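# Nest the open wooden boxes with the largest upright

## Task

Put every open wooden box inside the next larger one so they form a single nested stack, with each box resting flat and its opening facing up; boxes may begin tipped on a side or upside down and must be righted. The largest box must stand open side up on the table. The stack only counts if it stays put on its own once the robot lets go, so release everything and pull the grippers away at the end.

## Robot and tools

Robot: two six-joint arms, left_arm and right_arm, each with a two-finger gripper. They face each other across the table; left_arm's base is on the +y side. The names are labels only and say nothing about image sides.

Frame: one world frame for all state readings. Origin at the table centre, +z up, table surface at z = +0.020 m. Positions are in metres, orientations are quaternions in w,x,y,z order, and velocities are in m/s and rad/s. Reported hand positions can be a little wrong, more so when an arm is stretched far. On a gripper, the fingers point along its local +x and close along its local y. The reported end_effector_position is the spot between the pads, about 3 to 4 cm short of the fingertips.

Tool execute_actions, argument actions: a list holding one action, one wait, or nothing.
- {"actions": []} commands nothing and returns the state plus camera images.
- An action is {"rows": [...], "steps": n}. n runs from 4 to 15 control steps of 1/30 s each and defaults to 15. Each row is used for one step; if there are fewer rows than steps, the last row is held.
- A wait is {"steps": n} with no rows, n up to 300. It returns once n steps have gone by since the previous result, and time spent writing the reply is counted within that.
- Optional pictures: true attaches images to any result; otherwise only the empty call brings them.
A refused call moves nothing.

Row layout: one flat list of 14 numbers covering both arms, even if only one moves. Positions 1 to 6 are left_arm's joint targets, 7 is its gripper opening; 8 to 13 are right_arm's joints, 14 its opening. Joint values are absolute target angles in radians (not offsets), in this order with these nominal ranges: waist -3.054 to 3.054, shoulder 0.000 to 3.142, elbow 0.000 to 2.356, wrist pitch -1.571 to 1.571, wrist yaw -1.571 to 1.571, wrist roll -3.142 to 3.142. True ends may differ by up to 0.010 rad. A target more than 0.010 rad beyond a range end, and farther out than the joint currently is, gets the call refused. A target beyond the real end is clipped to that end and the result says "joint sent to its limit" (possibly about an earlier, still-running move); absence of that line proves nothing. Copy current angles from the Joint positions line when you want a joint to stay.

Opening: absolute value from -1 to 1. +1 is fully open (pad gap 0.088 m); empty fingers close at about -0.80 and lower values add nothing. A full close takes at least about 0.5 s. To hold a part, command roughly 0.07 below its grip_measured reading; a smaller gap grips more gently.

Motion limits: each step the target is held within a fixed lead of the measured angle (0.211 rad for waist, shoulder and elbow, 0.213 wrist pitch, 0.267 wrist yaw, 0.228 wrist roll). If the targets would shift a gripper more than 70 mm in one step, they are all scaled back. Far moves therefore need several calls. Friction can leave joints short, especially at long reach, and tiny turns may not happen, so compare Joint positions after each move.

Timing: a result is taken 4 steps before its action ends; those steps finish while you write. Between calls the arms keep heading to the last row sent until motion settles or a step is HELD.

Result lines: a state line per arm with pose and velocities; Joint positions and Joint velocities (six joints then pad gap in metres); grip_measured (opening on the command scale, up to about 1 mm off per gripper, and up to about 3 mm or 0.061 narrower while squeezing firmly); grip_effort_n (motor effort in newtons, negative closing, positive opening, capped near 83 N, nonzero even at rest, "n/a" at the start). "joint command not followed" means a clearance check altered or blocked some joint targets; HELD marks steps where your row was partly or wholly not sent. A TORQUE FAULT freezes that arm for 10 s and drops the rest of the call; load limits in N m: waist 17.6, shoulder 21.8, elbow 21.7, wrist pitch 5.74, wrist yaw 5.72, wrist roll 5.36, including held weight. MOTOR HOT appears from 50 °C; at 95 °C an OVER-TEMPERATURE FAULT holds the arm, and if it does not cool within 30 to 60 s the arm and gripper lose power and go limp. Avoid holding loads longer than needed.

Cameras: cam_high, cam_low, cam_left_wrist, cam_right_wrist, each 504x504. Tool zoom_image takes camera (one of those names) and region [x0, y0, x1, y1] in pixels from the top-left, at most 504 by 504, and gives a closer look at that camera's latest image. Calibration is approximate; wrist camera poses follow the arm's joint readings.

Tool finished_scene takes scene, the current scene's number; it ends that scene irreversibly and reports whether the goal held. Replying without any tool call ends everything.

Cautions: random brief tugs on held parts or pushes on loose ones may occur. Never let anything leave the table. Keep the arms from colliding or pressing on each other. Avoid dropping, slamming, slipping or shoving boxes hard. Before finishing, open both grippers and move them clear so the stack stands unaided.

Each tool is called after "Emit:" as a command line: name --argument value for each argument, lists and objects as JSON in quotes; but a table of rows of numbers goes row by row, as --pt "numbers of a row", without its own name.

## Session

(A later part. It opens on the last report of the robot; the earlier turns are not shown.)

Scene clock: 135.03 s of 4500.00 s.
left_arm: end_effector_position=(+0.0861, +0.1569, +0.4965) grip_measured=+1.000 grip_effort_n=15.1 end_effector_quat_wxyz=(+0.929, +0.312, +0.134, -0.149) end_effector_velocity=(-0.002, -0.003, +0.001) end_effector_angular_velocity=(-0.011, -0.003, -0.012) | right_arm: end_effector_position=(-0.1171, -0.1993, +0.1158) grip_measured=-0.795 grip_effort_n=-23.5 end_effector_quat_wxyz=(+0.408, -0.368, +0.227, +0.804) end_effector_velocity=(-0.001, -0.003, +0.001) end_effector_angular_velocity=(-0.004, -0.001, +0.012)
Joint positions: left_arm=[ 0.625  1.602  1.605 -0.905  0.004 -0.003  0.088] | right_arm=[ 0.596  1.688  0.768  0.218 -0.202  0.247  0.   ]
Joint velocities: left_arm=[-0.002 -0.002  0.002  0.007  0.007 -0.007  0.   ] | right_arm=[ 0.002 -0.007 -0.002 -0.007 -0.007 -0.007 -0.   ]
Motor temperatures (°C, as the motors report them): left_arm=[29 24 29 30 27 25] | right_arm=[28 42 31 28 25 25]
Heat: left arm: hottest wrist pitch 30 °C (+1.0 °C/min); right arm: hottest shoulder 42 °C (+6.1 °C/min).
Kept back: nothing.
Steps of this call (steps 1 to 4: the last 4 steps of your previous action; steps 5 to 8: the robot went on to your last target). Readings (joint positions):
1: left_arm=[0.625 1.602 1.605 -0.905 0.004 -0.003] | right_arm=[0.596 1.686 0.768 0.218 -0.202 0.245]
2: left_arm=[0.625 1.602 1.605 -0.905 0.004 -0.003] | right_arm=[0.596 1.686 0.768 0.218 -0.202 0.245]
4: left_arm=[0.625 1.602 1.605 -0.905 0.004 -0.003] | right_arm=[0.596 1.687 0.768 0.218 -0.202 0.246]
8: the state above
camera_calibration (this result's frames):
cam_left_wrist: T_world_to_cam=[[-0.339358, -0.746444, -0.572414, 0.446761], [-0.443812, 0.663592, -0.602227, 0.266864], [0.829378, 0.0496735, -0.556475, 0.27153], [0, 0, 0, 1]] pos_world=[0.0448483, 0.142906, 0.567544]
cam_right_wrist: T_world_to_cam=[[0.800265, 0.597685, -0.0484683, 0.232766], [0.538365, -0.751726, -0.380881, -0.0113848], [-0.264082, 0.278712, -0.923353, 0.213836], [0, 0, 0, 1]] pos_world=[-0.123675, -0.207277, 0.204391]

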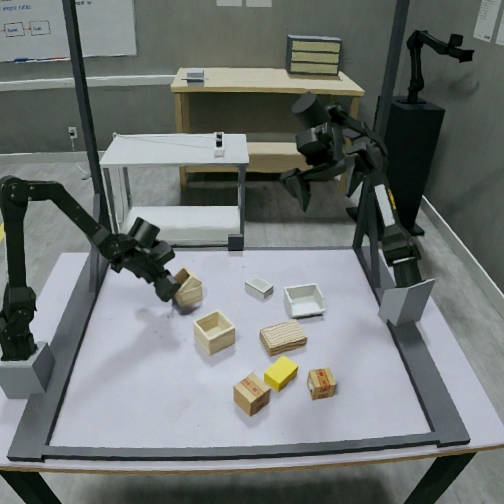

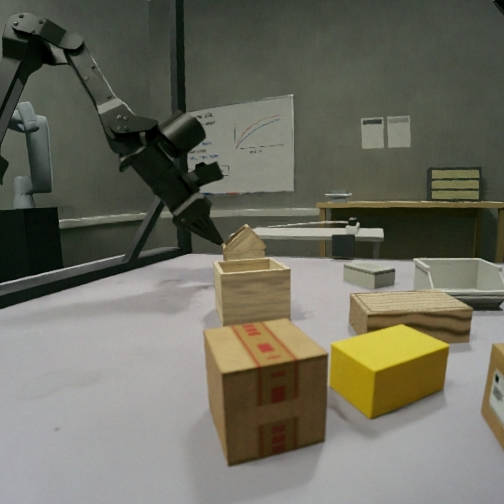

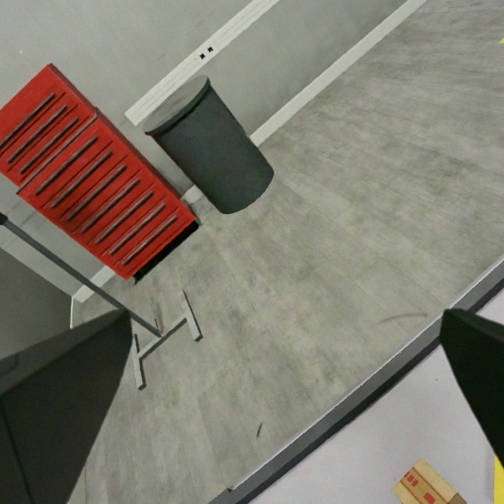

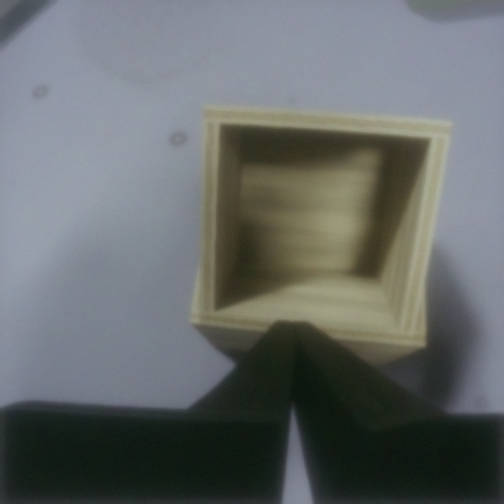

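Emit:
execute_actions --actions '[{"rows":[[0.628,1.6,1.6,-0.905,0,0,1,0.585,1.70,0.86,0.12,-0.2,0.3,-0.8]],"steps":15}]'

Emit:
execute_actions --actions '[{"steps":8}]' --pictures true

Scene clock: 135.53 s of 4500.00 s.
left_arm: end_effector_position=(+0.0861, +0.1569, +0.4965) grip_measured=+1.000 grip_effort_n=15.1 end_effector_quat_wxyz=(+0.929, +0.312, +0.134, -0.149) end_effector_velocity=(-0.000, -0.001, +0.001) end_effector_angular_velocity=(-0.007, -0.008, +0.002) | right_arm: end_effector_position=(-0.1243, -0.1886, +0.1273) grip_measured=-0.795 grip_effort_n=-23.5 end_effector_quat_wxyz=(+0.421, -0.362, +0.250, +0.793) end_effector_velocity=(+0.006, -0.011, -0.009) end_effector_angular_velocity=(-0.067, -0.024, -0.006)
Joint positions: left_arm=[ 0.625  1.602  1.605 -0.905  0.004 -0.003  0.088] | right_arm=[ 0.588  1.692  0.849  0.127 -0.202  0.296  0.   ]
Joint velocities: left_arm=[-0.002 -0.002 -0.002  0.007 -0.007 -0.007  0.   ] | right_arm=[ 0.002 -0.002 -0.002 -0.066 -0.022  0.007 -0.   ]
Motor temperatures (°C, as the motors report them): left_arm=[29 24 29 30 27 25] | right_arm=[28 42 31 28 25 25]
Heat: left arm: hottest wrist pitch 30 °C (+1.0 °C/min); right arm: hottest shoulder 42 °C (+6.0 °C/min).
Steps of this call (steps 1 to 4: the robot went on to your last target; steps 5 to 15: the first 11 steps of this action). Readings (joint positions):
5: left_arm=[0.625 1.602 1.605 -0.905 0.004 -0.003] | right_arm=[0.596 1.688 0.775 0.206 -0.202 0.255]
6: left_arm=[0.625 1.602 1.605 -0.905 0.004 -0.003] | right_arm=[0.596 1.689 0.788 0.180 -0.202 0.267]
8: left_arm=[0.625 1.602 1.605 -0.905 0.004 -0.003] | right_arm=[0.592 1.692 0.814 0.156 -0.202 0.281]
12: left_arm=[0.625 1.602 1.605 -0.905 0.004 -0.003] | right_arm=[0.588 1.692 0.846 0.136 -0.202 0.293]
15: the state above

Scene clock: 135.80 s of 4500.00 s.
left_arm: end_effector_position=(+0.0861, +0.1569, +0.4965) grip_measured=+1.000 grip_effort_n=15.1 end_effector_quat_wxyz=(+0.929, +0.312, +0.134, -0.149) end_effector_velocity=(-0.004, -0.001, +0.000) end_effector_angular_velocity=(+0.006, +0.002, -0.011) | right_arm: end_effector_position=(-0.1241, -0.1887, +0.1273) grip_measured=-0.795 grip_effort_n=-23.5 end_effector_quat_wxyz=(+0.422, -0.362, +0.251, +0.792) end_effector_velocity=(-0.002, -0.002, +0.001) end_effector_angular_velocity=(-0.011, +0.006, +0.016)
Joint positions: left_arm=[ 0.625  1.602  1.605 -0.905  0.004 -0.003  0.088] | right_arm=[ 0.587  1.692  0.85   0.124 -0.202  0.298  0.   ]
Joint velocities: left_arm=[-0.002 -0.007  0.002 -0.007  0.007  0.007  0.   ] | right_arm=[-0.002 -0.002  0.002 -0.007 -0.022 -0.007 -0.   ]
Motor temperatures (°C, as the motors report them): left_arm=[29 24 29 30 27 25] | right_arm=[28 42 31 28 25 25]
Heat: left arm: hottest wrist pitch 30 °C (+1.0 °C/min); right arm: hottest shoulder 42 °C (+6.0 °C/min).
Kept back: nothing.
Steps of this call (steps 1 to 4: the last 4 steps of your previous action; steps 5 to 8: the robot went on to your last target). Readings (joint positions):
1: left_arm=[0.625 1.602 1.605 -0.905 0.004 -0.003] | right_arm=[0.588 1.692 0.849 0.125 -0.202 0.296]
2: left_arm=[0.625 1.602 1.605 -0.905 0.004 -0.003] | right_arm=[0.588 1.692 0.849 0.125 -0.202 0.297]
4: left_arm=[0.625 1.602 1.605 -0.905 0.004 -0.003] | right_arm=[0.587 1.692 0.849 0.124 -0.202 0.297]
8: the state above
camera_calibration (this result's frames):
cam_left_wrist: T_world_to_cam=[[-0.339358, -0.746444, -0.572414, 0.446761], [-0.443812, 0.663592, -0.602227, 0.266864], [0.829378, 0.0496735, -0.556475, 0.27153], [0, 0, 0, 1]] pos_world=[0.0448483, 0.142906, 0.567544]
cam_right_wrist: T_world_to_cam=[[0.829408, 0.553231, -0.0775719, 0.23146], [0.492591, -0.789755, -0.36557, -0.0100574], [-0.263508, 0.264996, -0.927546, 0.217643], [0, 0, 0, 1]] pos_world=[-0.12967, -0.193668, 0.216152]

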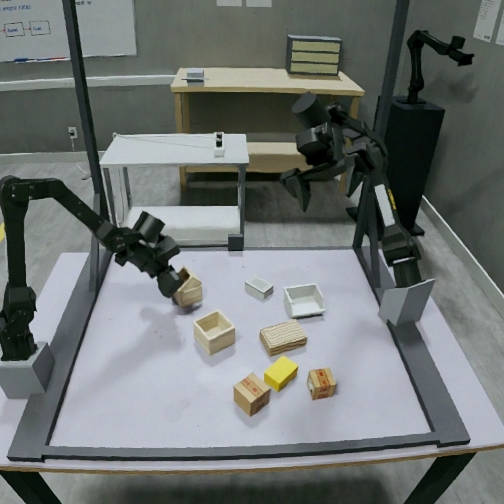

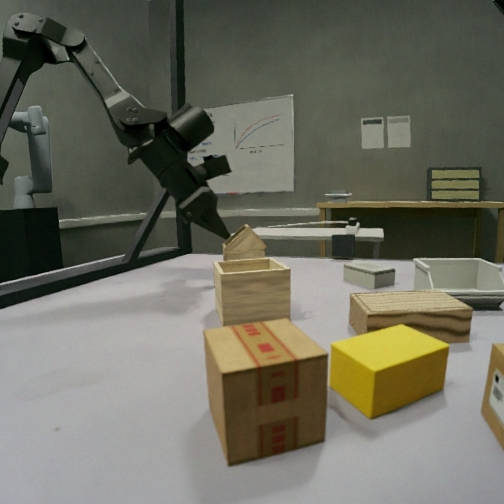

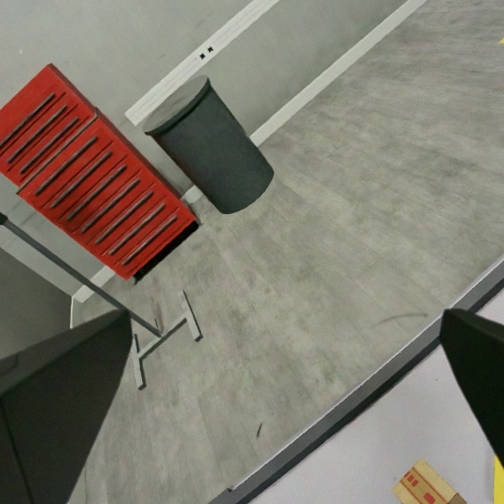

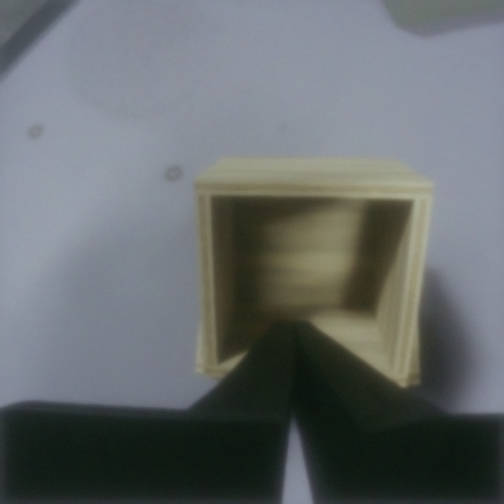

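Emit:
execute_actions --actions '[{"rows":[[0.628,1.6,1.6,-0.905,0,0,1,0.582,1.80,0.92,0.18,-0.2,0.3,-0.8]],"steps":15}]'

Emit:
execute_actions --actions '[{"steps":8}]' --pictures true

Scene clock: 136.27 s of 4500.00 s.
left_arm: end_effector_position=(+0.0861, +0.1569, +0.4965) grip_measured=+1.000 grip_effort_n=15.1 end_effector_quat_wxyz=(+0.929, +0.312, +0.134, -0.149) end_effector_velocity=(+0.001, +0.001, -0.005) end_effector_angular_velocity=(+0.005, +0.012, +0.012) | right_arm: end_effector_position=(-0.1326, -0.1705, +0.1160) grip_measured=-0.795 grip_effort_n=-23.5 end_effector_quat_wxyz=(+0.423, -0.356, +0.248, +0.796) end_effector_velocity=(-0.008, +0.009, +0.004) end_effector_angular_velocity=(+0.029, +0.012, +0.027)
Joint positions: left_arm=[ 0.625  1.602  1.605 -0.905  0.004 -0.003  0.088] | right_arm=[ 0.584  1.784  0.907  0.175 -0.202  0.298  0.   ]
Joint velocities: left_arm=[-0.007  0.002 -0.007 -0.007 -0.007 -0.007  0.   ] | right_arm=[-0.002  0.022  0.032  0.022 -0.007 -0.022 -0.   ]
Motor temperatures (°C, as the motors report them): left_arm=[29 24 29 30 27 25] | right_arm=[28 42 31 28 25 25]
Heat: left arm: hottest wrist pitch 30 °C (+1.0 °C/min); right arm: hottest shoulder 42 °C (+6.1 °C/min).
Steps of this call (steps 1 to 3: the robot went on to your last target; steps 4 to 14: the first 11 steps of this action). Readings (joint positions):
4: left_arm=[0.625 1.602 1.605 -0.905 0.004 -0.003] | right_arm=[0.587 1.700 0.855 0.125 -0.202 0.298]
5: left_arm=[0.625 1.602 1.605 -0.905 0.004 -0.003] | right_arm=[0.587 1.718 0.867 0.141 -0.202 0.298]
7: left_arm=[0.625 1.602 1.605 -0.905 0.004 -0.003] | right_arm=[0.586 1.754 0.894 0.159 -0.202 0.298]
11: left_arm=[0.625 1.602 1.605 -0.905 0.004 -0.003] | right_arm=[0.584 1.779 0.904 0.171 -0.202 0.298]
14: the state above

Scene clock: 136.53 s of 4500.00 s.
left_arm: end_effector_position=(+0.0861, +0.1569, +0.4965) grip_measured=+1.000 grip_effort_n=15.1 end_effector_quat_wxyz=(+0.929, +0.312, +0.134, -0.149) end_effector_velocity=(+0.000, +0.001, -0.001) end_effector_angular_velocity=(+0.012, +0.000, +0.005) | right_arm: end_effector_position=(-0.1334, -0.1696, +0.1163) grip_measured=-0.795 grip_effort_n=-24.0 end_effector_quat_wxyz=(+0.422, -0.355, +0.247, +0.797) end_effector_velocity=(+0.000, -0.003, -0.003) end_effector_angular_velocity=(-0.019, +0.000, +0.014)
Joint positions: left_arm=[ 0.625  1.602  1.605 -0.905  0.004 -0.003  0.088] | right_arm=[ 0.584  1.786  0.91   0.178 -0.202  0.298  0.   ]
Joint velocities: left_arm=[-0.002  0.002  0.002 -0.007 -0.007  0.007  0.   ] | right_arm=[-0.002  0.002 -0.002 -0.007 -0.022 -0.007 -0.   ]
Motor temperatures (°C, as the motors report them): left_arm=[29 24 29 30 27 25] | right_arm=[28 42 32 28 25 25]
Heat: left arm: hottest wrist pitch 30 °C (+1.0 °C/min); right arm: hottest shoulder 42 °C (+6.0 °C/min).
Kept back: nothing.
Steps of this call (steps 1 to 4: the last 4 steps of your previous action; steps 5 to 8: the robot went on to your last target). Readings (joint positions):
1: left_arm=[0.625 1.602 1.605 -0.905 0.004 -0.003] | right_arm=[0.584 1.785 0.908 0.176 -0.202 0.298]
2: left_arm=[0.625 1.602 1.605 -0.905 0.004 -0.003] | right_arm=[0.584 1.785 0.909 0.177 -0.202 0.298]
4: left_arm=[0.625 1.602 1.605 -0.905 0.004 -0.003] | right_arm=[0.584 1.785 0.910 0.178 -0.202 0.298]
8: the state above
camera_calibration (this result's frames):
cam_left_wrist: T_world_to_cam=[[-0.339358, -0.746444, -0.572414, 0.446761], [-0.443812, 0.663592, -0.602227, 0.266864], [0.829378, 0.0496735, -0.556475, 0.27153], [0, 0, 0, 1]] pos_world=[0.0448483, 0.142906, 0.567544]
cam_right_wrist: T_world_to_cam=[[0.827542, 0.555881, -0.0785506, 0.228119], [0.489456, -0.78292, -0.384018, 0.00844269], [-0.274967, 0.279344, -0.919978, 0.199977], [0, 0, 0, 1]] pos_world=[-0.137923, -0.176059, 0.205136]

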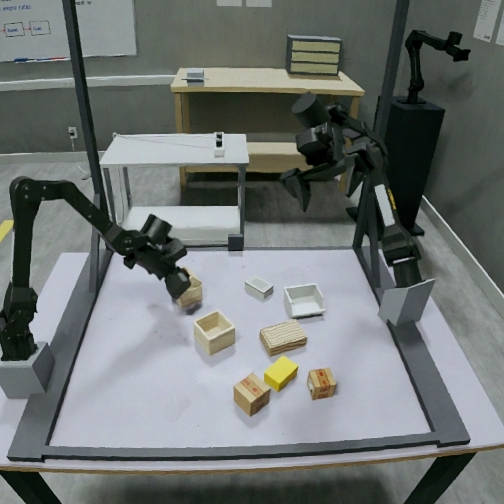

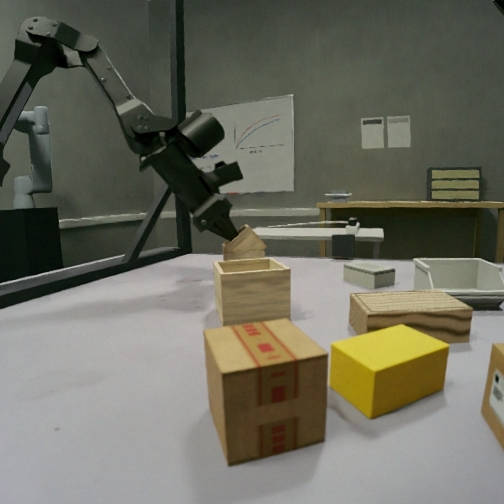

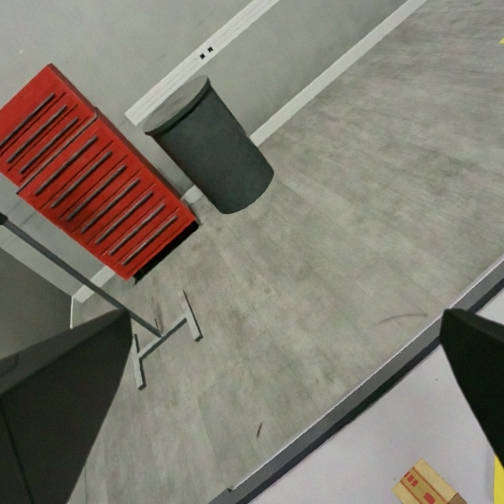

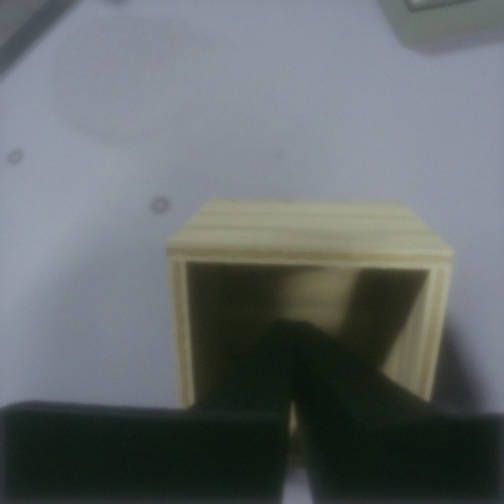

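Emit:
execute_actions --actions '[{"rows":[[0.628,1.6,1.6,-0.905,0,0,1,0.582,1.80,0.97,0.02,-0.2,0.3,-0.8]],"steps":15}]'

Emit:
execute_actions --actions '[{"steps":8}]' --pictures true

Scene clock: 137.90 s of 4500.00 s.
left_arm: end_effector_position=(+0.0861, +0.1569, +0.4965) grip_measured=+1.000 grip_effort_n=15.1 end_effector_quat_wxyz=(+0.929, +0.312, +0.134, -0.149) end_effector_velocity=(-0.002, +0.002, -0.005) end_effector_angular_velocity=(+0.015, +0.020, +0.002) | right_arm: end_effector_position=(-0.1273, -0.1756, +0.1115) grip_measured=-0.795 grip_effort_n=-23.5 end_effector_quat_wxyz=(+0.425, -0.391, +0.269, +0.770) end_effector_velocity=(+0.006, -0.006, -0.005) end_effector_angular_velocity=(-0.049, -0.026, -0.018)
Joint positions: left_arm=[ 0.625  1.602  1.605 -0.905  0.004 -0.003  0.088] | right_arm=[ 0.584  1.788  0.959  0.03  -0.202  0.298  0.   ]
Joint velocities: left_arm=[-0.002 -0.002 -0.002 -0.022  0.007  0.007  0.   ] | right_arm=[-0.002 -0.002  0.007 -0.066 -0.007  0.007 -0.   ]
Motor temperatures (°C, as the motors report them): left_arm=[29 24 29 30 27 25] | right_arm=[28 42 32 28 25 25]
Heat: left arm: hottest wrist pitch 30 °C (+1.0 °C/min); right arm: hottest shoulder 42 °C (+6.0 °C/min).
Steps of this call (steps 1 to 15: the robot went on to your last target; steps 16 to 30: nothing new was sent; steps 31 to 41: the first 11 steps of this action). Readings (joint positions):
31: left_arm=[0.625 1.602 1.605 -0.905 0.004 -0.003] | right_arm=[0.584 1.787 0.916 0.159 -0.202 0.298]
32: left_arm=[0.625 1.602 1.605 -0.905 0.004 -0.003] | right_arm=[0.584 1.787 0.928 0.120 -0.202 0.298]
34: left_arm=[0.625 1.602 1.605 -0.905 0.004 -0.003] | right_arm=[0.584 1.788 0.943 0.077 -0.202 0.298]
38: left_arm=[0.625 1.602 1.605 -0.905 0.004 -0.003] | right_arm=[0.584 1.788 0.956 0.040 -0.202 0.298]
41: the state above

Scene clock: 138.17 s of 4500.00 s.
left_arm: end_effector_position=(+0.0861, +0.1569, +0.4965) grip_measured=+1.000 grip_effort_n=15.1 end_effector_quat_wxyz=(+0.929, +0.312, +0.134, -0.149) end_effector_velocity=(-0.000, -0.001, +0.001) end_effector_angular_velocity=(-0.007, -0.008, +0.002) | right_arm: end_effector_position=(-0.1269, -0.1761, +0.1112) grip_measured=-0.795 grip_effort_n=-24.0 end_effector_quat_wxyz=(+0.426, -0.393, +0.271, +0.769) end_effector_velocity=(+0.005, -0.005, -0.004) end_effector_angular_velocity=(-0.025, -0.027, +0.011)
Joint positions: left_arm=[ 0.625  1.602  1.605 -0.905  0.004 -0.003  0.088] | right_arm=[ 0.584  1.788  0.96   0.024 -0.202  0.298  0.   ]
Joint velocities: left_arm=[-0.002 -0.002 -0.002  0.007 -0.007 -0.007  0.   ] | right_arm=[-0.002 -0.002 -0.002 -0.037 -0.007 -0.022 -0.   ]
Motor temperatures (°C, as the motors report them): left_arm=[29 24 30 30 27 25] | right_arm=[28 42 32 28 25 25]
Heat: left arm: hottest elbow 30 °C (+1.0 °C/min); right arm: hottest shoulder 42 °C (+5.1 °C/min).
Kept back: nothing.
Steps of this call (steps 1 to 4: the last 4 steps of your previous action; steps 5 to 8: the robot went on to your last target). Readings (joint positions):
1: left_arm=[0.625 1.602 1.605 -0.905 0.004 -0.003] | right_arm=[0.584 1.788 0.959 0.028 -0.202 0.298]
2: left_arm=[0.625 1.602 1.605 -0.905 0.004 -0.003] | right_arm=[0.584 1.788 0.959 0.027 -0.202 0.298]
4: left_arm=[0.625 1.602 1.605 -0.905 0.004 -0.003] | right_arm=[0.584 1.788 0.960 0.025 -0.202 0.298]
8: the state above
camera_calibration (this result's frames):
cam_left_wrist: T_world_to_cam=[[-0.339358, -0.746444, -0.572414, 0.446761], [-0.443812, 0.663592, -0.602227, 0.266864], [0.829378, 0.0496735, -0.556475, 0.27153], [0, 0, 0, 1]] pos_world=[0.0448483, 0.142906, 0.567544]
cam_right_wrist: T_world_to_cam=[[0.846353, 0.527908, -0.0707103, 0.222478], [0.489336, -0.823111, -0.288166, -0.0195231], [-0.210327, 0.209289, -0.954966, 0.198677], [0, 0, 0, 1]] pos_world=[-0.136954, -0.175099, 0.199836]

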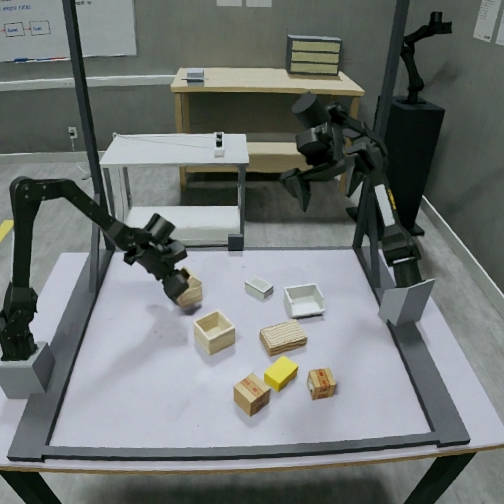

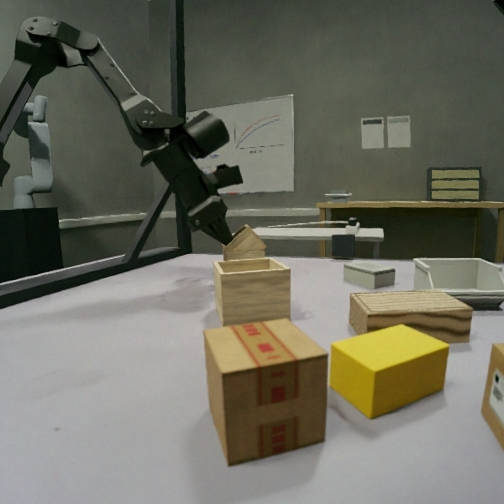

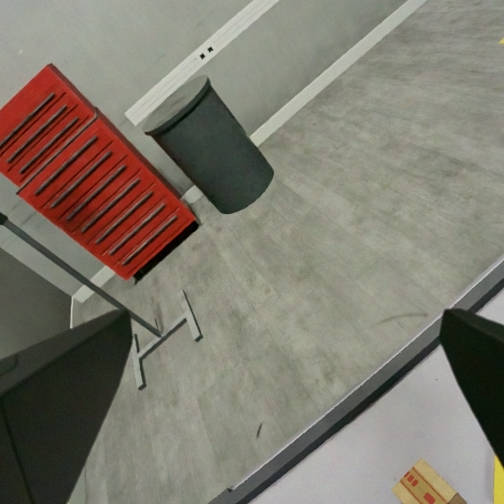

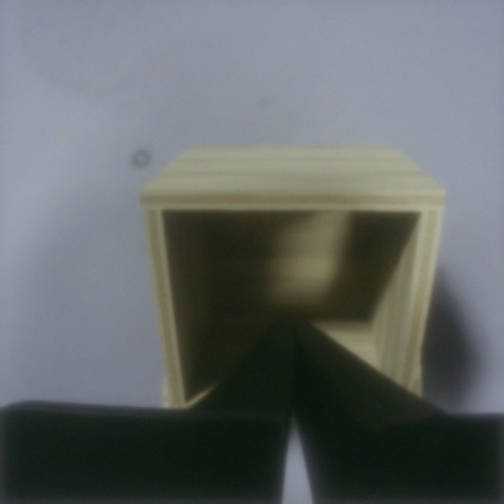

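Emit:
execute_actions --actions '[{"rows":[[0.628,1.6,1.6,-0.905,0,0,1,0.582,1.88,1.02,0.08,-0.2,0.28,-0.8]],"steps":15}]'

Emit:
execute_actions --actions '[{"rows":[[0.628,1.6,1.6,-0.905,0,0,1,0.582,1.88,1.02,0.08,-0.2,0.28,0.2]],"steps":15}]'

Emit:
execute_actions --actions '[{"steps":10}]' --pictures true

Scene clock: 139.90 s of 4500.00 s.
left_arm: end_effector_position=(+0.0861, +0.1569, +0.4965) grip_measured=+1.000 grip_effort_n=15.1 end_effector_quat_wxyz=(+0.929, +0.312, +0.134, -0.149) end_effector_velocity=(+0.001, +0.001, -0.003) end_effector_angular_velocity=(-0.013, +0.010, +0.018) | right_arm: end_effector_position=(-0.1352, -0.1607, +0.1008) grip_measured=-0.795 grip_effort_n=-23.5 end_effector_quat_wxyz=(+0.422, -0.388, +0.260, +0.777) end_effector_velocity=(-0.012, +0.012, +0.009) end_effector_angular_velocity=(+0.067, +0.018, +0.045)
Joint positions: left_arm=[ 0.625  1.602  1.605 -0.905  0.004 -0.003  0.088] | right_arm=[ 0.584  1.864  1.008  0.075 -0.202  0.283  0.   ]
Joint velocities: left_arm=[-0.002  0.002 -0.002 -0.007 -0.007 -0.022  0.   ] | right_arm=[ 0.002  0.012  0.027  0.051  0.007 -0.037 -0.   ]
Motor temperatures (°C, as the motors report them): left_arm=[29 24 30 30 27 25] | right_arm=[28 41 32 28 25 25]
Heat: left arm: hottest elbow 30 °C (+1.0 °C/min); right arm: hottest shoulder 41 °C (+4.0 °C/min).
Steps of this call (steps 1 to 15: the robot went on to your last target; steps 16 to 41: nothing new was sent; steps 42 to 52: the first 11 steps of this action). Readings (joint positions):
42: left_arm=[0.625 1.602 1.605 -0.905 0.004 -0.003] | right_arm=[0.584 1.795 0.965 0.024 -0.202 0.298]
43: left_arm=[0.625 1.602 1.605 -0.905 0.004 -0.003] | right_arm=[0.584 1.809 0.975 0.040 -0.202 0.294]
45: left_arm=[0.625 1.602 1.605 -0.905 0.004 -0.003] | right_arm=[0.584 1.839 0.997 0.060 -0.202 0.289]
49: left_arm=[0.625 1.602 1.605 -0.905 0.004 -0.003] | right_arm=[0.584 1.860 1.005 0.071 -0.202 0.285]
52: the state above

Scene clock: 140.40 s of 4500.00 s.
left_arm: end_effector_position=(+0.0861, +0.1569, +0.4965) grip_measured=+1.000 grip_effort_n=15.1 end_effector_quat_wxyz=(+0.929, +0.312, +0.134, -0.149) end_effector_velocity=(+0.001, +0.002, +0.001) end_effector_angular_velocity=(-0.003, -0.014, +0.016) | right_arm: end_effector_position=(-0.1360, -0.1596, +0.1014) grip_measured=-0.345 grip_effort_n=83.0 end_effector_quat_wxyz=(+0.422, -0.386, +0.259, +0.778) end_effector_velocity=(+0.005, -0.001, -0.003) end_effector_angular_velocity=(-0.013, -0.009, -0.001)
Joint positions: left_arm=[ 0.625  1.602  1.605 -0.905  0.004 -0.003  0.088] | right_arm=[ 0.584  1.866  1.011  0.078 -0.202  0.282  0.022]
Joint velocities: left_arm=[-0.002 -0.002 -0.007  0.007 -0.022 -0.007  0.   ] | right_arm=[-0.007  0.002 -0.007 -0.007 -0.007 -0.007 -0.   ]
Motor temperatures (°C, as the motors report them): left_arm=[29 24 30 30 27 25] | right_arm=[28 41 32 28 25 25]
Heat: left arm: hottest elbow 30 °C (+1.0 °C/min); right arm: hottest shoulder 41 °C (+4.0 °C/min).
Steps of this call (steps 1 to 4: the last 4 steps of your previous action; steps 5 to 15: the first 11 steps of this action). Readings (joint positions):
5: left_arm=[0.625 1.602 1.605 -0.905 0.004 -0.003] | right_arm=[0.584 1.865 1.011 0.078 -0.202 0.283]
6: left_arm=[0.625 1.602 1.605 -0.905 0.004 -0.003] | right_arm=[0.584 1.865 1.011 0.078 -0.202 0.283]
8: left_arm=[0.625 1.602 1.605 -0.905 0.004 -0.003] | right_arm=[0.584 1.866 1.011 0.078 -0.202 0.282]
12: left_arm=[0.625 1.602 1.605 -0.905 0.004 -0.003] | right_arm=[0.584 1.866 1.011 0.078 -0.202 0.282]
15: the state above

Scene clock: 140.73 s of 4500.00 s.
left_arm: end_effector_position=(+0.0861, +0.1569, +0.4965) grip_measured=+1.000 grip_effort_n=15.1 end_effector_quat_wxyz=(+0.929, +0.312, +0.134, -0.149) end_effector_velocity=(-0.002, -0.003, +0.001) end_effector_angular_velocity=(+0.003, -0.006, -0.017) | right_arm: end_effector_position=(-0.1360, -0.1596, +0.1014) grip_measured=-0.345 grip_effort_n=83.0 end_effector_quat_wxyz=(+0.422, -0.386, +0.259, +0.778) end_effector_velocity=(+0.002, -0.002, -0.002) end_effector_angular_velocity=(-0.016, +0.000, -0.007)
Joint positions: left_arm=[ 0.625  1.602  1.605 -0.905  0.004 -0.003  0.088] | right_arm=[ 0.584  1.866  1.011  0.078 -0.202  0.282  0.022]
Joint velocities: left_arm=[-0.002 -0.002  0.002  0.007  0.007  0.007  0.   ] | right_arm=[-0.002  0.002 -0.002 -0.007 -0.007  0.007  0.   ]
Motor temperatures (°C, as the motors report them): left_arm=[29 24 30 30 27 25] | right_arm=[28 41 32 28 25 25]
Heat: left arm: hottest elbow 30 °C (+1.0 °C/min); right arm: hottest shoulder 41 °C (+4.0 °C/min).
Kept back: nothing.
Steps of this call (steps 1 to 4: the last 4 steps of your previous action; steps 5 to 10: the robot went on to your last target). Readings (joint positions):
1: left_arm=[0.625 1.602 1.605 -0.905 0.004 -0.003] | right_arm=[0.584 1.866 1.011 0.078 -0.202 0.282]
2: left_arm=[0.625 1.602 1.605 -0.905 0.004 -0.003] | right_arm=[0.584 1.866 1.011 0.078 -0.202 0.282]
4: left_arm=[0.625 1.602 1.605 -0.905 0.004 -0.003] | right_arm=[0.584 1.866 1.011 0.078 -0.202 0.282]
8: left_arm=[0.625 1.602 1.605 -0.905 0.004 -0.003] | right_arm=[0.584 1.866 1.011 0.078 -0.202 0.282]
10: the state above
camera_calibration (this result's frames):
cam_left_wrist: T_world_to_cam=[[-0.339358, -0.746444, -0.572414, 0.446761], [-0.443812, 0.663592, -0.602227, 0.266864], [0.829378, 0.0496735, -0.556475, 0.27153], [0, 0, 0, 1]] pos_world=[0.0448483, 0.142906, 0.567544]
cam_right_wrist: T_world_to_cam=[[0.835407, 0.545884, -0.064076, 0.221555], [0.502357, -0.805648, -0.313957, 0.00288456], [-0.223007, 0.230093, -0.947272, 0.184693], [0, 0, 0, 1]] pos_world=[-0.14535, -0.161116, 0.190056]

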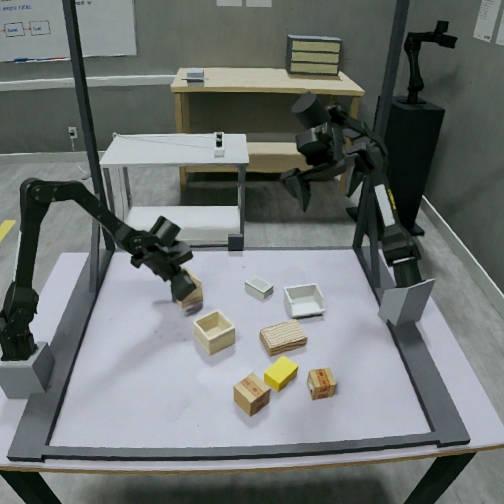

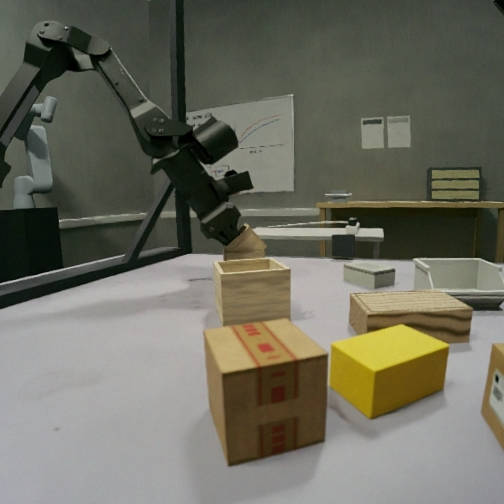

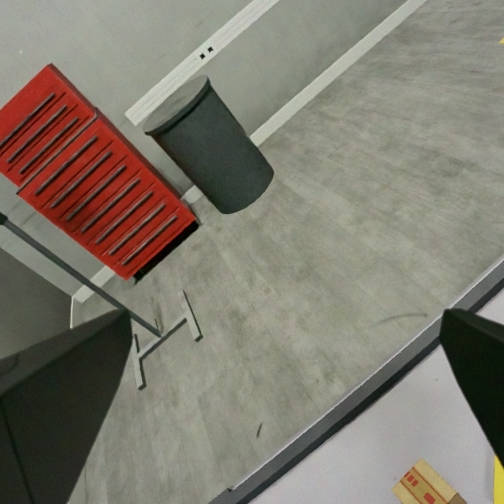

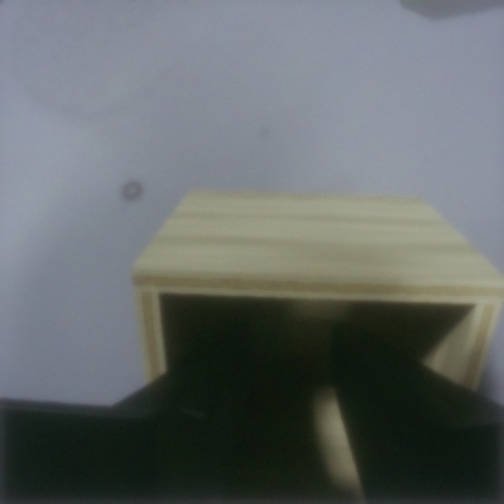

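Emit:
execute_actions --actions '[{"rows":[[0.628,1.6,1.6,-0.905,0,0,1,0.582,1.65,1.02,-0.1,-0.2,0.28,0.2]],"steps":15}]'

Emit:
execute_actions --actions '[{"rows":[[0.628,1.6,1.6,-0.905,0,0,1,0.55,2.0,1.85,-1.3,-0.297,0.09,0.2]],"steps":15}]'

Emit:
execute_actions --actions '[{"rows":[[0.628,1.6,1.6,-0.905,0,0,1,0.55,2.2,1.95,-1.25,-0.297,0.09,0.2]],"steps":15}]'

Emit:
execute_actions --actions '[{"steps":10}]' --pictures true

Emit:
zoom_image --camera "cam_low" --region '[160,160,320,300]'

Scene clock: 141.33 s of 4500.00 s.
left_arm: end_effector_position=(+0.0861, +0.1569, +0.4965) grip_measured=+1.000 grip_effort_n=15.1 end_effector_quat_wxyz=(+0.929, +0.312, +0.134, -0.149) end_effector_velocity=(+0.000, +0.003, -0.000) end_effector_angular_velocity=(+0.001, -0.006, +0.022) | right_arm: end_effector_position=(-0.1459, -0.1754, +0.1707) grip_measured=-0.345 grip_effort_n=83.0 end_effector_quat_wxyz=(+0.421, -0.366, +0.245, +0.793) end_effector_velocity=(+0.022, -0.020, -0.022) end_effector_angular_velocity=(-0.131, -0.099, -0.034)
Joint positions: left_arm=[ 0.625  1.602  1.605 -0.905  0.004 -0.003  0.088] | right_arm=[ 0.583  1.656  1.026 -0.09  -0.201  0.282  0.022]
Joint velocities: left_arm=[-0.002 -0.002 -0.002 -0.007 -0.022 -0.007  0.   ] | right_arm=[-0.002 -0.002 -0.002 -0.168 -0.007 -0.007 -0.   ]
Motor temperatures (°C, as the motors report them): left_arm=[29 24 30 30 27 25] | right_arm=[28 41 32 28 25 25]
Heat: left arm: hottest elbow 30 °C (+1.0 °C/min); right arm: hottest shoulder 41 °C (+3.0 °C/min).
Steps of this call (steps 1 to 7: the robot went on to your last target; steps 8 to 18: the first 11 steps of this action). Readings (joint positions):
8: left_arm=[0.625 1.602 1.605 -0.905 0.004 -0.003] | right_arm=[0.584 1.850 1.012 0.061 -0.201 0.282]
9: left_arm=[0.625 1.602 1.605 -0.905 0.004 -0.003] | right_arm=[0.584 1.823 1.012 0.004 -0.201 0.282]
11: left_arm=[0.625 1.602 1.605 -0.905 0.004 -0.003] | right_arm=[0.583 1.755 1.008 -0.042 -0.201 0.282]
15: left_arm=[0.625 1.602 1.605 -0.905 0.004 -0.003] | right_arm=[0.583 1.665 1.026 -0.071 -0.201 0.282]
18: the state above

Scene clock: 141.83 s of 4500.00 s.
left_arm: end_effector_position=(+0.0861, +0.1569, +0.4965) grip_measured=+1.000 grip_effort_n=15.1 end_effector_quat_wxyz=(+0.929, +0.312, +0.134, -0.149) end_effector_velocity=(-0.002, +0.002, -0.005) end_effector_angular_velocity=(+0.015, +0.020, +0.002) | right_arm: end_effector_position=(-0.1553, -0.1439, +0.1455) grip_measured=-0.345 grip_effort_n=83.0 end_effector_quat_wxyz=(+0.362, -0.508, +0.286, +0.727) end_effector_velocity=(-0.088, +0.020, +0.163) end_effector_angular_velocity=(-0.366, -0.210, +0.006)
Joint positions: left_arm=[ 0.625  1.602  1.605 -0.905  0.004 -0.003  0.088] | right_arm=[ 0.546  1.971  1.518 -0.617 -0.287  0.101  0.022]
Joint velocities: left_arm=[-0.002 -0.002 -0.002 -0.022  0.007  0.007  0.   ] | right_arm=[ 0.017  0.271  1.287 -1.443 -0.066 -0.081 -0.   ]
Motor temperatures (°C, as the motors report them): left_arm=[29 24 30 30 27 25] | right_arm=[28 41 32 28 25 25]
Heat: left arm: hottest elbow 30 °C (+1.0 °C/min); right arm: hottest shoulder 41 °C (+3.0 °C/min).
Steps of this call (steps 1 to 4: the last 4 steps of your previous action; steps 5 to 15: the first 11 steps of this action). Readings (joint positions):
5: left_arm=[0.625 1.602 1.605 -0.905 0.004 -0.003] | right_arm=[0.581 1.672 1.044 -0.128 -0.211 0.255]
6: left_arm=[0.625 1.602 1.605 -0.905 0.004 -0.003] | right_arm=[0.576 1.706 1.091 -0.183 -0.235 0.212]
8: left_arm=[0.625 1.602 1.605 -0.905 0.004 -0.003] | right_arm=[0.566 1.801 1.195 -0.272 -0.259 0.158]
12: left_arm=[0.625 1.602 1.605 -0.905 0.004 -0.003] | right_arm=[0.547 1.932 1.386 -0.466 -0.278 0.112]
15: the state above

Scene clock: 142.33 s of 4500.00 s.
left_arm: end_effector_position=(+0.0861, +0.1569, +0.4965) grip_measured=+1.000 grip_effort_n=15.1 end_effector_quat_wxyz=(+0.929, +0.312, +0.134, -0.149) end_effector_velocity=(-0.002, +0.001, -0.003) end_effector_angular_velocity=(-0.004, +0.012, -0.001) | right_arm: end_effector_position=(-0.1390, -0.1686, +0.1407) grip_measured=-0.345 grip_effort_n=83.0 end_effector_quat_wxyz=(+0.336, -0.627, +0.384, +0.589) end_effector_velocity=(+0.035, -0.049, -0.001) end_effector_angular_velocity=(-0.260, -0.175, -0.078)
Joint positions: left_arm=[ 0.625  1.602  1.605 -0.905  0.004 -0.003  0.088] | right_arm=[ 0.548  2.193  1.918 -1.215 -0.295  0.093  0.022]
Joint velocities: left_arm=[-0.002 -0.007 -0.007 -0.007  0.007 -0.007  0.   ] | right_arm=[-0.002  0.042  0.046 -0.33  -0.007 -0.007 -0.   ]
Motor temperatures (°C, as the motors report them): left_arm=[29 24 30 30 27 25] | right_arm=[28 41 32 28 25 25]
Heat: left arm: hottest elbow 30 °C (+1.0 °C/min); right arm: hottest shoulder 41 °C (+3.0 °C/min).
Steps of this call (steps 1 to 4: the last 4 steps of your previous action; steps 5 to 15: the first 11 steps of this action). Readings (joint positions):
5: left_arm=[0.625 1.602 1.605 -0.905 0.004 -0.003] | right_arm=[0.548 2.006 1.744 -0.866 -0.291 0.094]
6: left_arm=[0.625 1.602 1.605 -0.905 0.004 -0.003] | right_arm=[0.548 2.030 1.805 -0.909 -0.295 0.093]
8: left_arm=[0.625 1.602 1.605 -0.905 0.004 -0.003] | right_arm=[0.548 2.086 1.893 -0.989 -0.295 0.093]
12: left_arm=[0.625 1.602 1.605 -0.905 0.004 -0.003] | right_arm=[0.548 2.168 1.917 -1.171 -0.295 0.093]
15: the state above

Scene clock: 142.67 s of 4500.00 s.
left_arm: end_effector_position=(+0.0861, +0.1569, +0.4965) grip_measured=+1.000 grip_effort_n=15.1 end_effector_quat_wxyz=(+0.929, +0.312, +0.134, -0.149) end_effector_velocity=(+0.000, +0.003, -0.000) end_effector_angular_velocity=(-0.005, +0.002, +0.014) | right_arm: end_effector_position=(-0.1399, -0.1698, +0.1462) grip_measured=-0.345 grip_effort_n=83.0 end_effector_quat_wxyz=(+0.336, -0.629, +0.386, +0.586) end_effector_velocity=(+0.000, -0.005, +0.003) end_effector_angular_velocity=(-0.025, +0.009, -0.001)
Joint positions: left_arm=[ 0.625  1.602  1.605 -0.905  0.004 -0.003  0.088] | right_arm=[ 0.548  2.193  1.941 -1.246 -0.295  0.092  0.022]
Joint velocities: left_arm=[ 0.002 -0.002 -0.002 -0.007 -0.007 -0.007  0.   ] | right_arm=[-0.002 -0.007 -0.002 -0.022 -0.022 -0.007  0.   ]
Motor temperatures (°C, as the motors report them): left_arm=[29 24 30 30 27 25] | right_arm=[28 41 32 28 25 25]
Heat: left arm: hottest elbow 30 °C (+1.0 °C/min); right arm: hottest shoulder 41 °C (+3.0 °C/min).
Kept back: nothing.
Steps of this call (steps 1 to 4: the last 4 steps of your previous action; steps 5 to 10: the robot went on to your last target). Readings (joint positions):
1: left_arm=[0.625 1.602 1.605 -0.905 0.004 -0.003] | right_arm=[0.548 2.193 1.920 -1.225 -0.295 0.093]
2: left_arm=[0.625 1.602 1.605 -0.905 0.004 -0.003] | right_arm=[0.548 2.193 1.925 -1.231 -0.295 0.093]
4: left_arm=[0.625 1.602 1.605 -0.905 0.004 -0.003] | right_arm=[0.548 2.193 1.936 -1.236 -0.295 0.092]
8: left_arm=[0.625 1.602 1.605 -0.905 0.004 -0.003] | right_arm=[0.548 2.193 1.941 -1.245 -0.295 0.092]
10: the state above
camera_calibration (this result's frames):
cam_left_wrist: T_world_to_cam=[[-0.339358, -0.746444, -0.572414, 0.446761], [-0.443812, 0.663592, -0.602227, 0.266864], [0.829378, 0.0496735, -0.556475, 0.27153], [0, 0, 0, 1]] pos_world=[0.0448483, 0.142906, 0.567544]
cam_right_wrist: T_world_to_cam=[[0.858141, 0.51124, -0.0471923, 0.228052], [0.491053, -0.790461, 0.366112, -0.0878098], [0.149867, -0.337349, -0.929374, 0.181837], [0, 0, 0, 1]] pos_world=[-0.179833, -0.124657, 0.211905]

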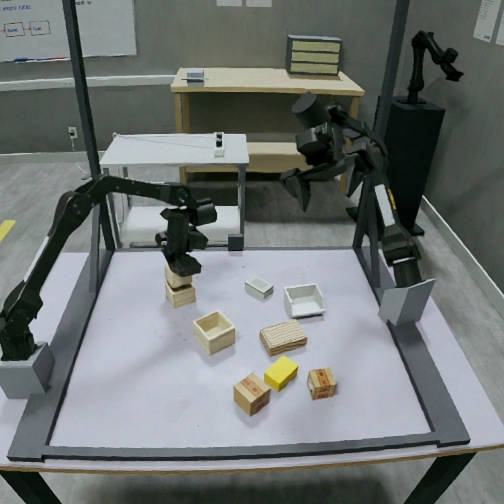

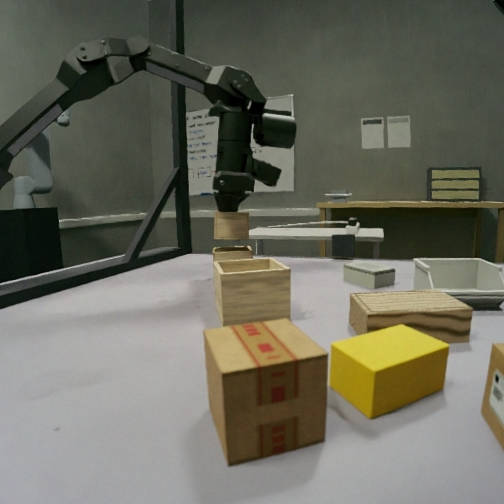

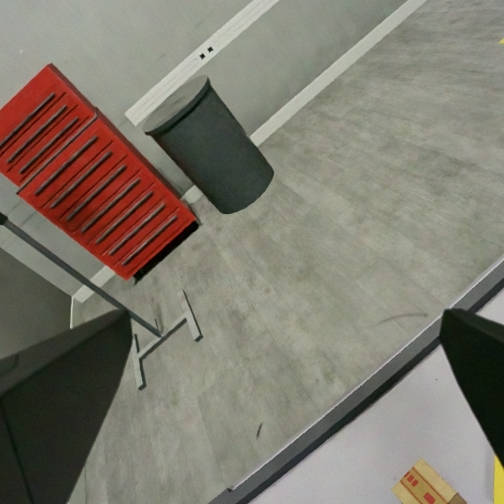

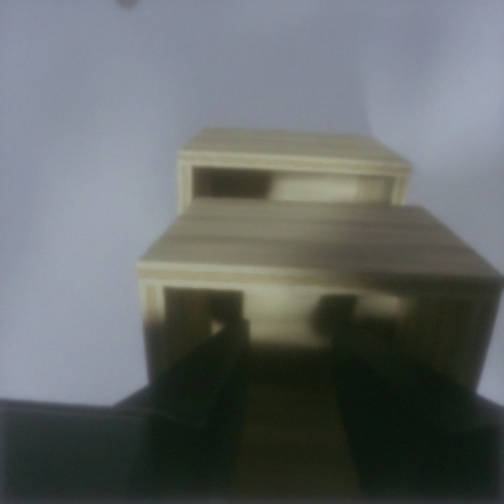

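Region (160, 160, 320, 300) of cam_low's 504x504 image, scaled by 3.150, with more detail than that image has; it fills the top 441 rows of this view, and the rest is white.

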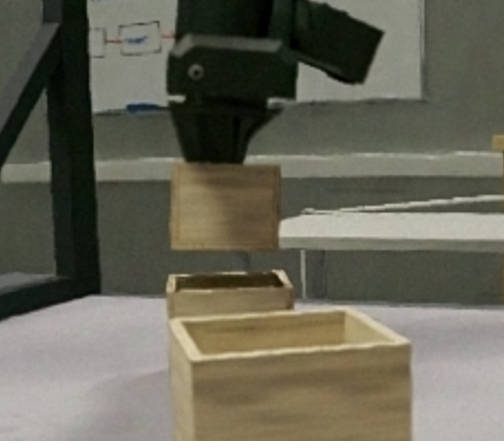

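Emit:
execute_actions --actions '[{"rows":[[0.628,1.6,1.6,-0.905,0,0,1,0.55,2.245,2.0,-1.27,-0.297,0.13,0.2]],"steps":15}]'

Emit:
execute_actions --actions '[{"steps":10}]' --pictures true

Emit:
zoom_image --camera "cam_high" --region '[130,230,250,350]'

Scene clock: 143.23 s of 4500.00 s.
left_arm: end_effector_position=(+0.0861, +0.1569, +0.4965) grip_measured=+1.000 grip_effort_n=15.1 end_effector_quat_wxyz=(+0.929, +0.312, +0.134, -0.149) end_effector_velocity=(+0.000, +0.003, -0.000) end_effector_angular_velocity=(+0.001, -0.006, +0.022) | right_arm: end_effector_position=(-0.1417, -0.1655, +0.1424) grip_measured=-0.345 grip_effort_n=83.0 end_effector_quat_wxyz=(+0.346, -0.626, +0.398, +0.575) end_effector_velocity=(+0.001, -0.006, +0.000) end_effector_angular_velocity=(-0.030, -0.012, -0.014)
Joint positions: left_arm=[ 0.625  1.602  1.605 -0.905  0.004 -0.003  0.088] | right_arm=[ 0.548  2.228  1.986 -1.267 -0.295  0.126  0.022]
Joint velocities: left_arm=[-0.002 -0.002 -0.002 -0.007 -0.022 -0.007  0.   ] | right_arm=[ 0.002  0.007  0.012 -0.037 -0.007  0.007 -0.   ]
Motor temperatures (°C, as the motors report them): left_arm=[29 24 30 30 27 25] | right_arm=[28 41 32 28 25 25]
Heat: left arm: hottest elbow 30 °C (+1.0 °C/min); right arm: hottest shoulder 41 °C (+3.0 °C/min).
Steps of this call (steps 1 to 6: the robot went on to your last target; steps 7 to 17: the first 11 steps of this action). Readings (joint positions):
7: left_arm=[0.625 1.602 1.605 -0.905 0.004 -0.003] | right_arm=[0.548 2.196 1.946 -1.253 -0.295 0.096]
8: left_arm=[0.625 1.602 1.605 -0.905 0.004 -0.003] | right_arm=[0.548 2.202 1.957 -1.259 -0.295 0.103]
10: left_arm=[0.625 1.602 1.605 -0.905 0.004 -0.003] | right_arm=[0.548 2.213 1.974 -1.259 -0.295 0.114]
14: left_arm=[0.625 1.602 1.605 -0.905 0.004 -0.003] | right_arm=[0.548 2.225 1.984 -1.265 -0.295 0.124]
17: the state above

Scene clock: 143.57 s of 4500.00 s.
left_arm: end_effector_position=(+0.0861, +0.1569, +0.4965) grip_measured=+1.000 grip_effort_n=15.6 end_effector_quat_wxyz=(+0.929, +0.312, +0.134, -0.149) end_effector_velocity=(-0.001, +0.004, -0.001) end_effector_angular_velocity=(+0.001, -0.006, +0.022) | right_arm: end_effector_position=(-0.1421, -0.1652, +0.1429) grip_measured=-0.345 grip_effort_n=83.0 end_effector_quat_wxyz=(+0.346, -0.625, +0.398, +0.576) end_effector_velocity=(-0.001, -0.007, +0.001) end_effector_angular_velocity=(-0.030, +0.007, +0.002)
Joint positions: left_arm=[ 0.625  1.602  1.605 -0.905  0.004 -0.003  0.088] | right_arm=[ 0.548  2.229  1.989 -1.268 -0.295  0.128  0.022]
Joint velocities: left_arm=[-0.002 -0.007 -0.007 -0.007 -0.022 -0.007  0.   ] | right_arm=[ 0.002 -0.002 -0.002 -0.022 -0.022 -0.007 -0.   ]
Motor temperatures (°C, as the motors report them): left_arm=[29 24 30 30 27 25] | right_arm=[28 41 32 28 25 25]
Heat: left arm: hottest elbow 30 °C (+1.0 °C/min); right arm: hottest shoulder 41 °C (+3.0 °C/min).
Kept back: nothing.
Steps of this call (steps 1 to 4: the last 4 steps of your previous action; steps 5 to 10: the robot went on to your last target). Readings (joint positions):
1: left_arm=[0.625 1.602 1.605 -0.905 0.004 -0.003] | right_arm=[0.548 2.229 1.987 -1.267 -0.295 0.127]
2: left_arm=[0.625 1.602 1.605 -0.905 0.004 -0.003] | right_arm=[0.548 2.229 1.987 -1.267 -0.295 0.127]
4: left_arm=[0.625 1.602 1.605 -0.905 0.004 -0.003] | right_arm=[0.548 2.229 1.988 -1.267 -0.295 0.127]
8: left_arm=[0.625 1.602 1.605 -0.905 0.004 -0.003] | right_arm=[0.548 2.229 1.989 -1.267 -0.295 0.128]
10: the state above
camera_calibration (this result's frames):
cam_left_wrist: T_world_to_cam=[[-0.339358, -0.746444, -0.572414, 0.446761], [-0.443812, 0.663592, -0.602227, 0.266864], [0.829378, 0.0496735, -0.556475, 0.27153], [0, 0, 0, 1]] pos_world=[0.0448483, 0.142906, 0.567544]
cam_right_wrist: T_world_to_cam=[[0.877143, 0.478291, -0.043093, 0.224106], [0.457871, -0.805872, 0.3754, -0.0903896], [0.144823, -0.349011, -0.925861, 0.177539], [0, 0, 0, 1]] pos_world=[-0.180898, -0.118067, 0.207966]

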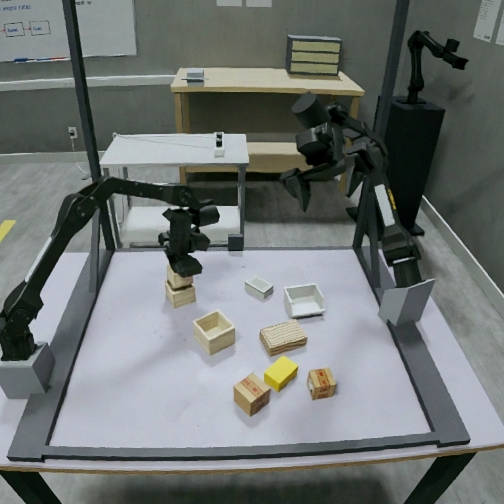

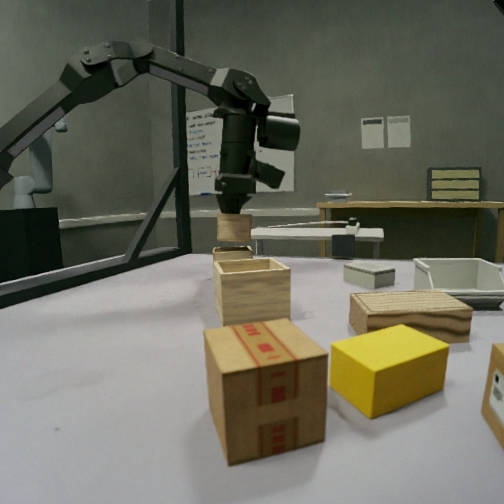

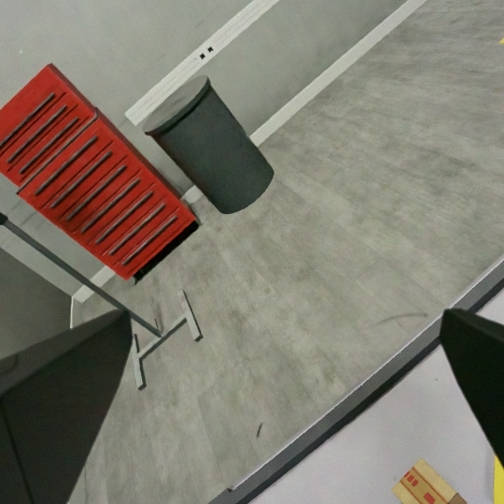

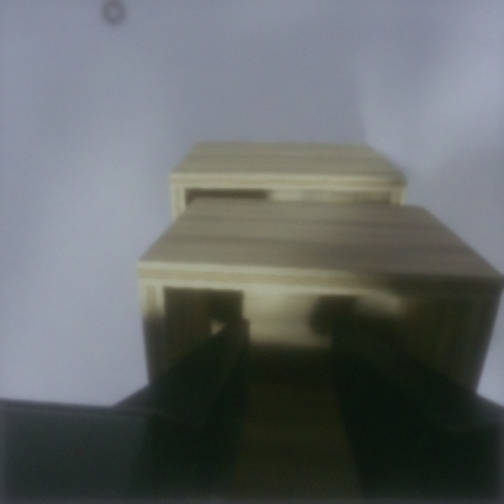

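Region (130, 230, 250, 350) of cam_high's 504x504 image, scaled by 4.200, with more detail than that image has.

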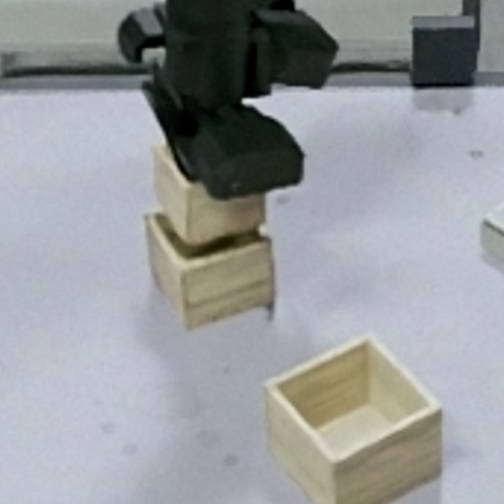

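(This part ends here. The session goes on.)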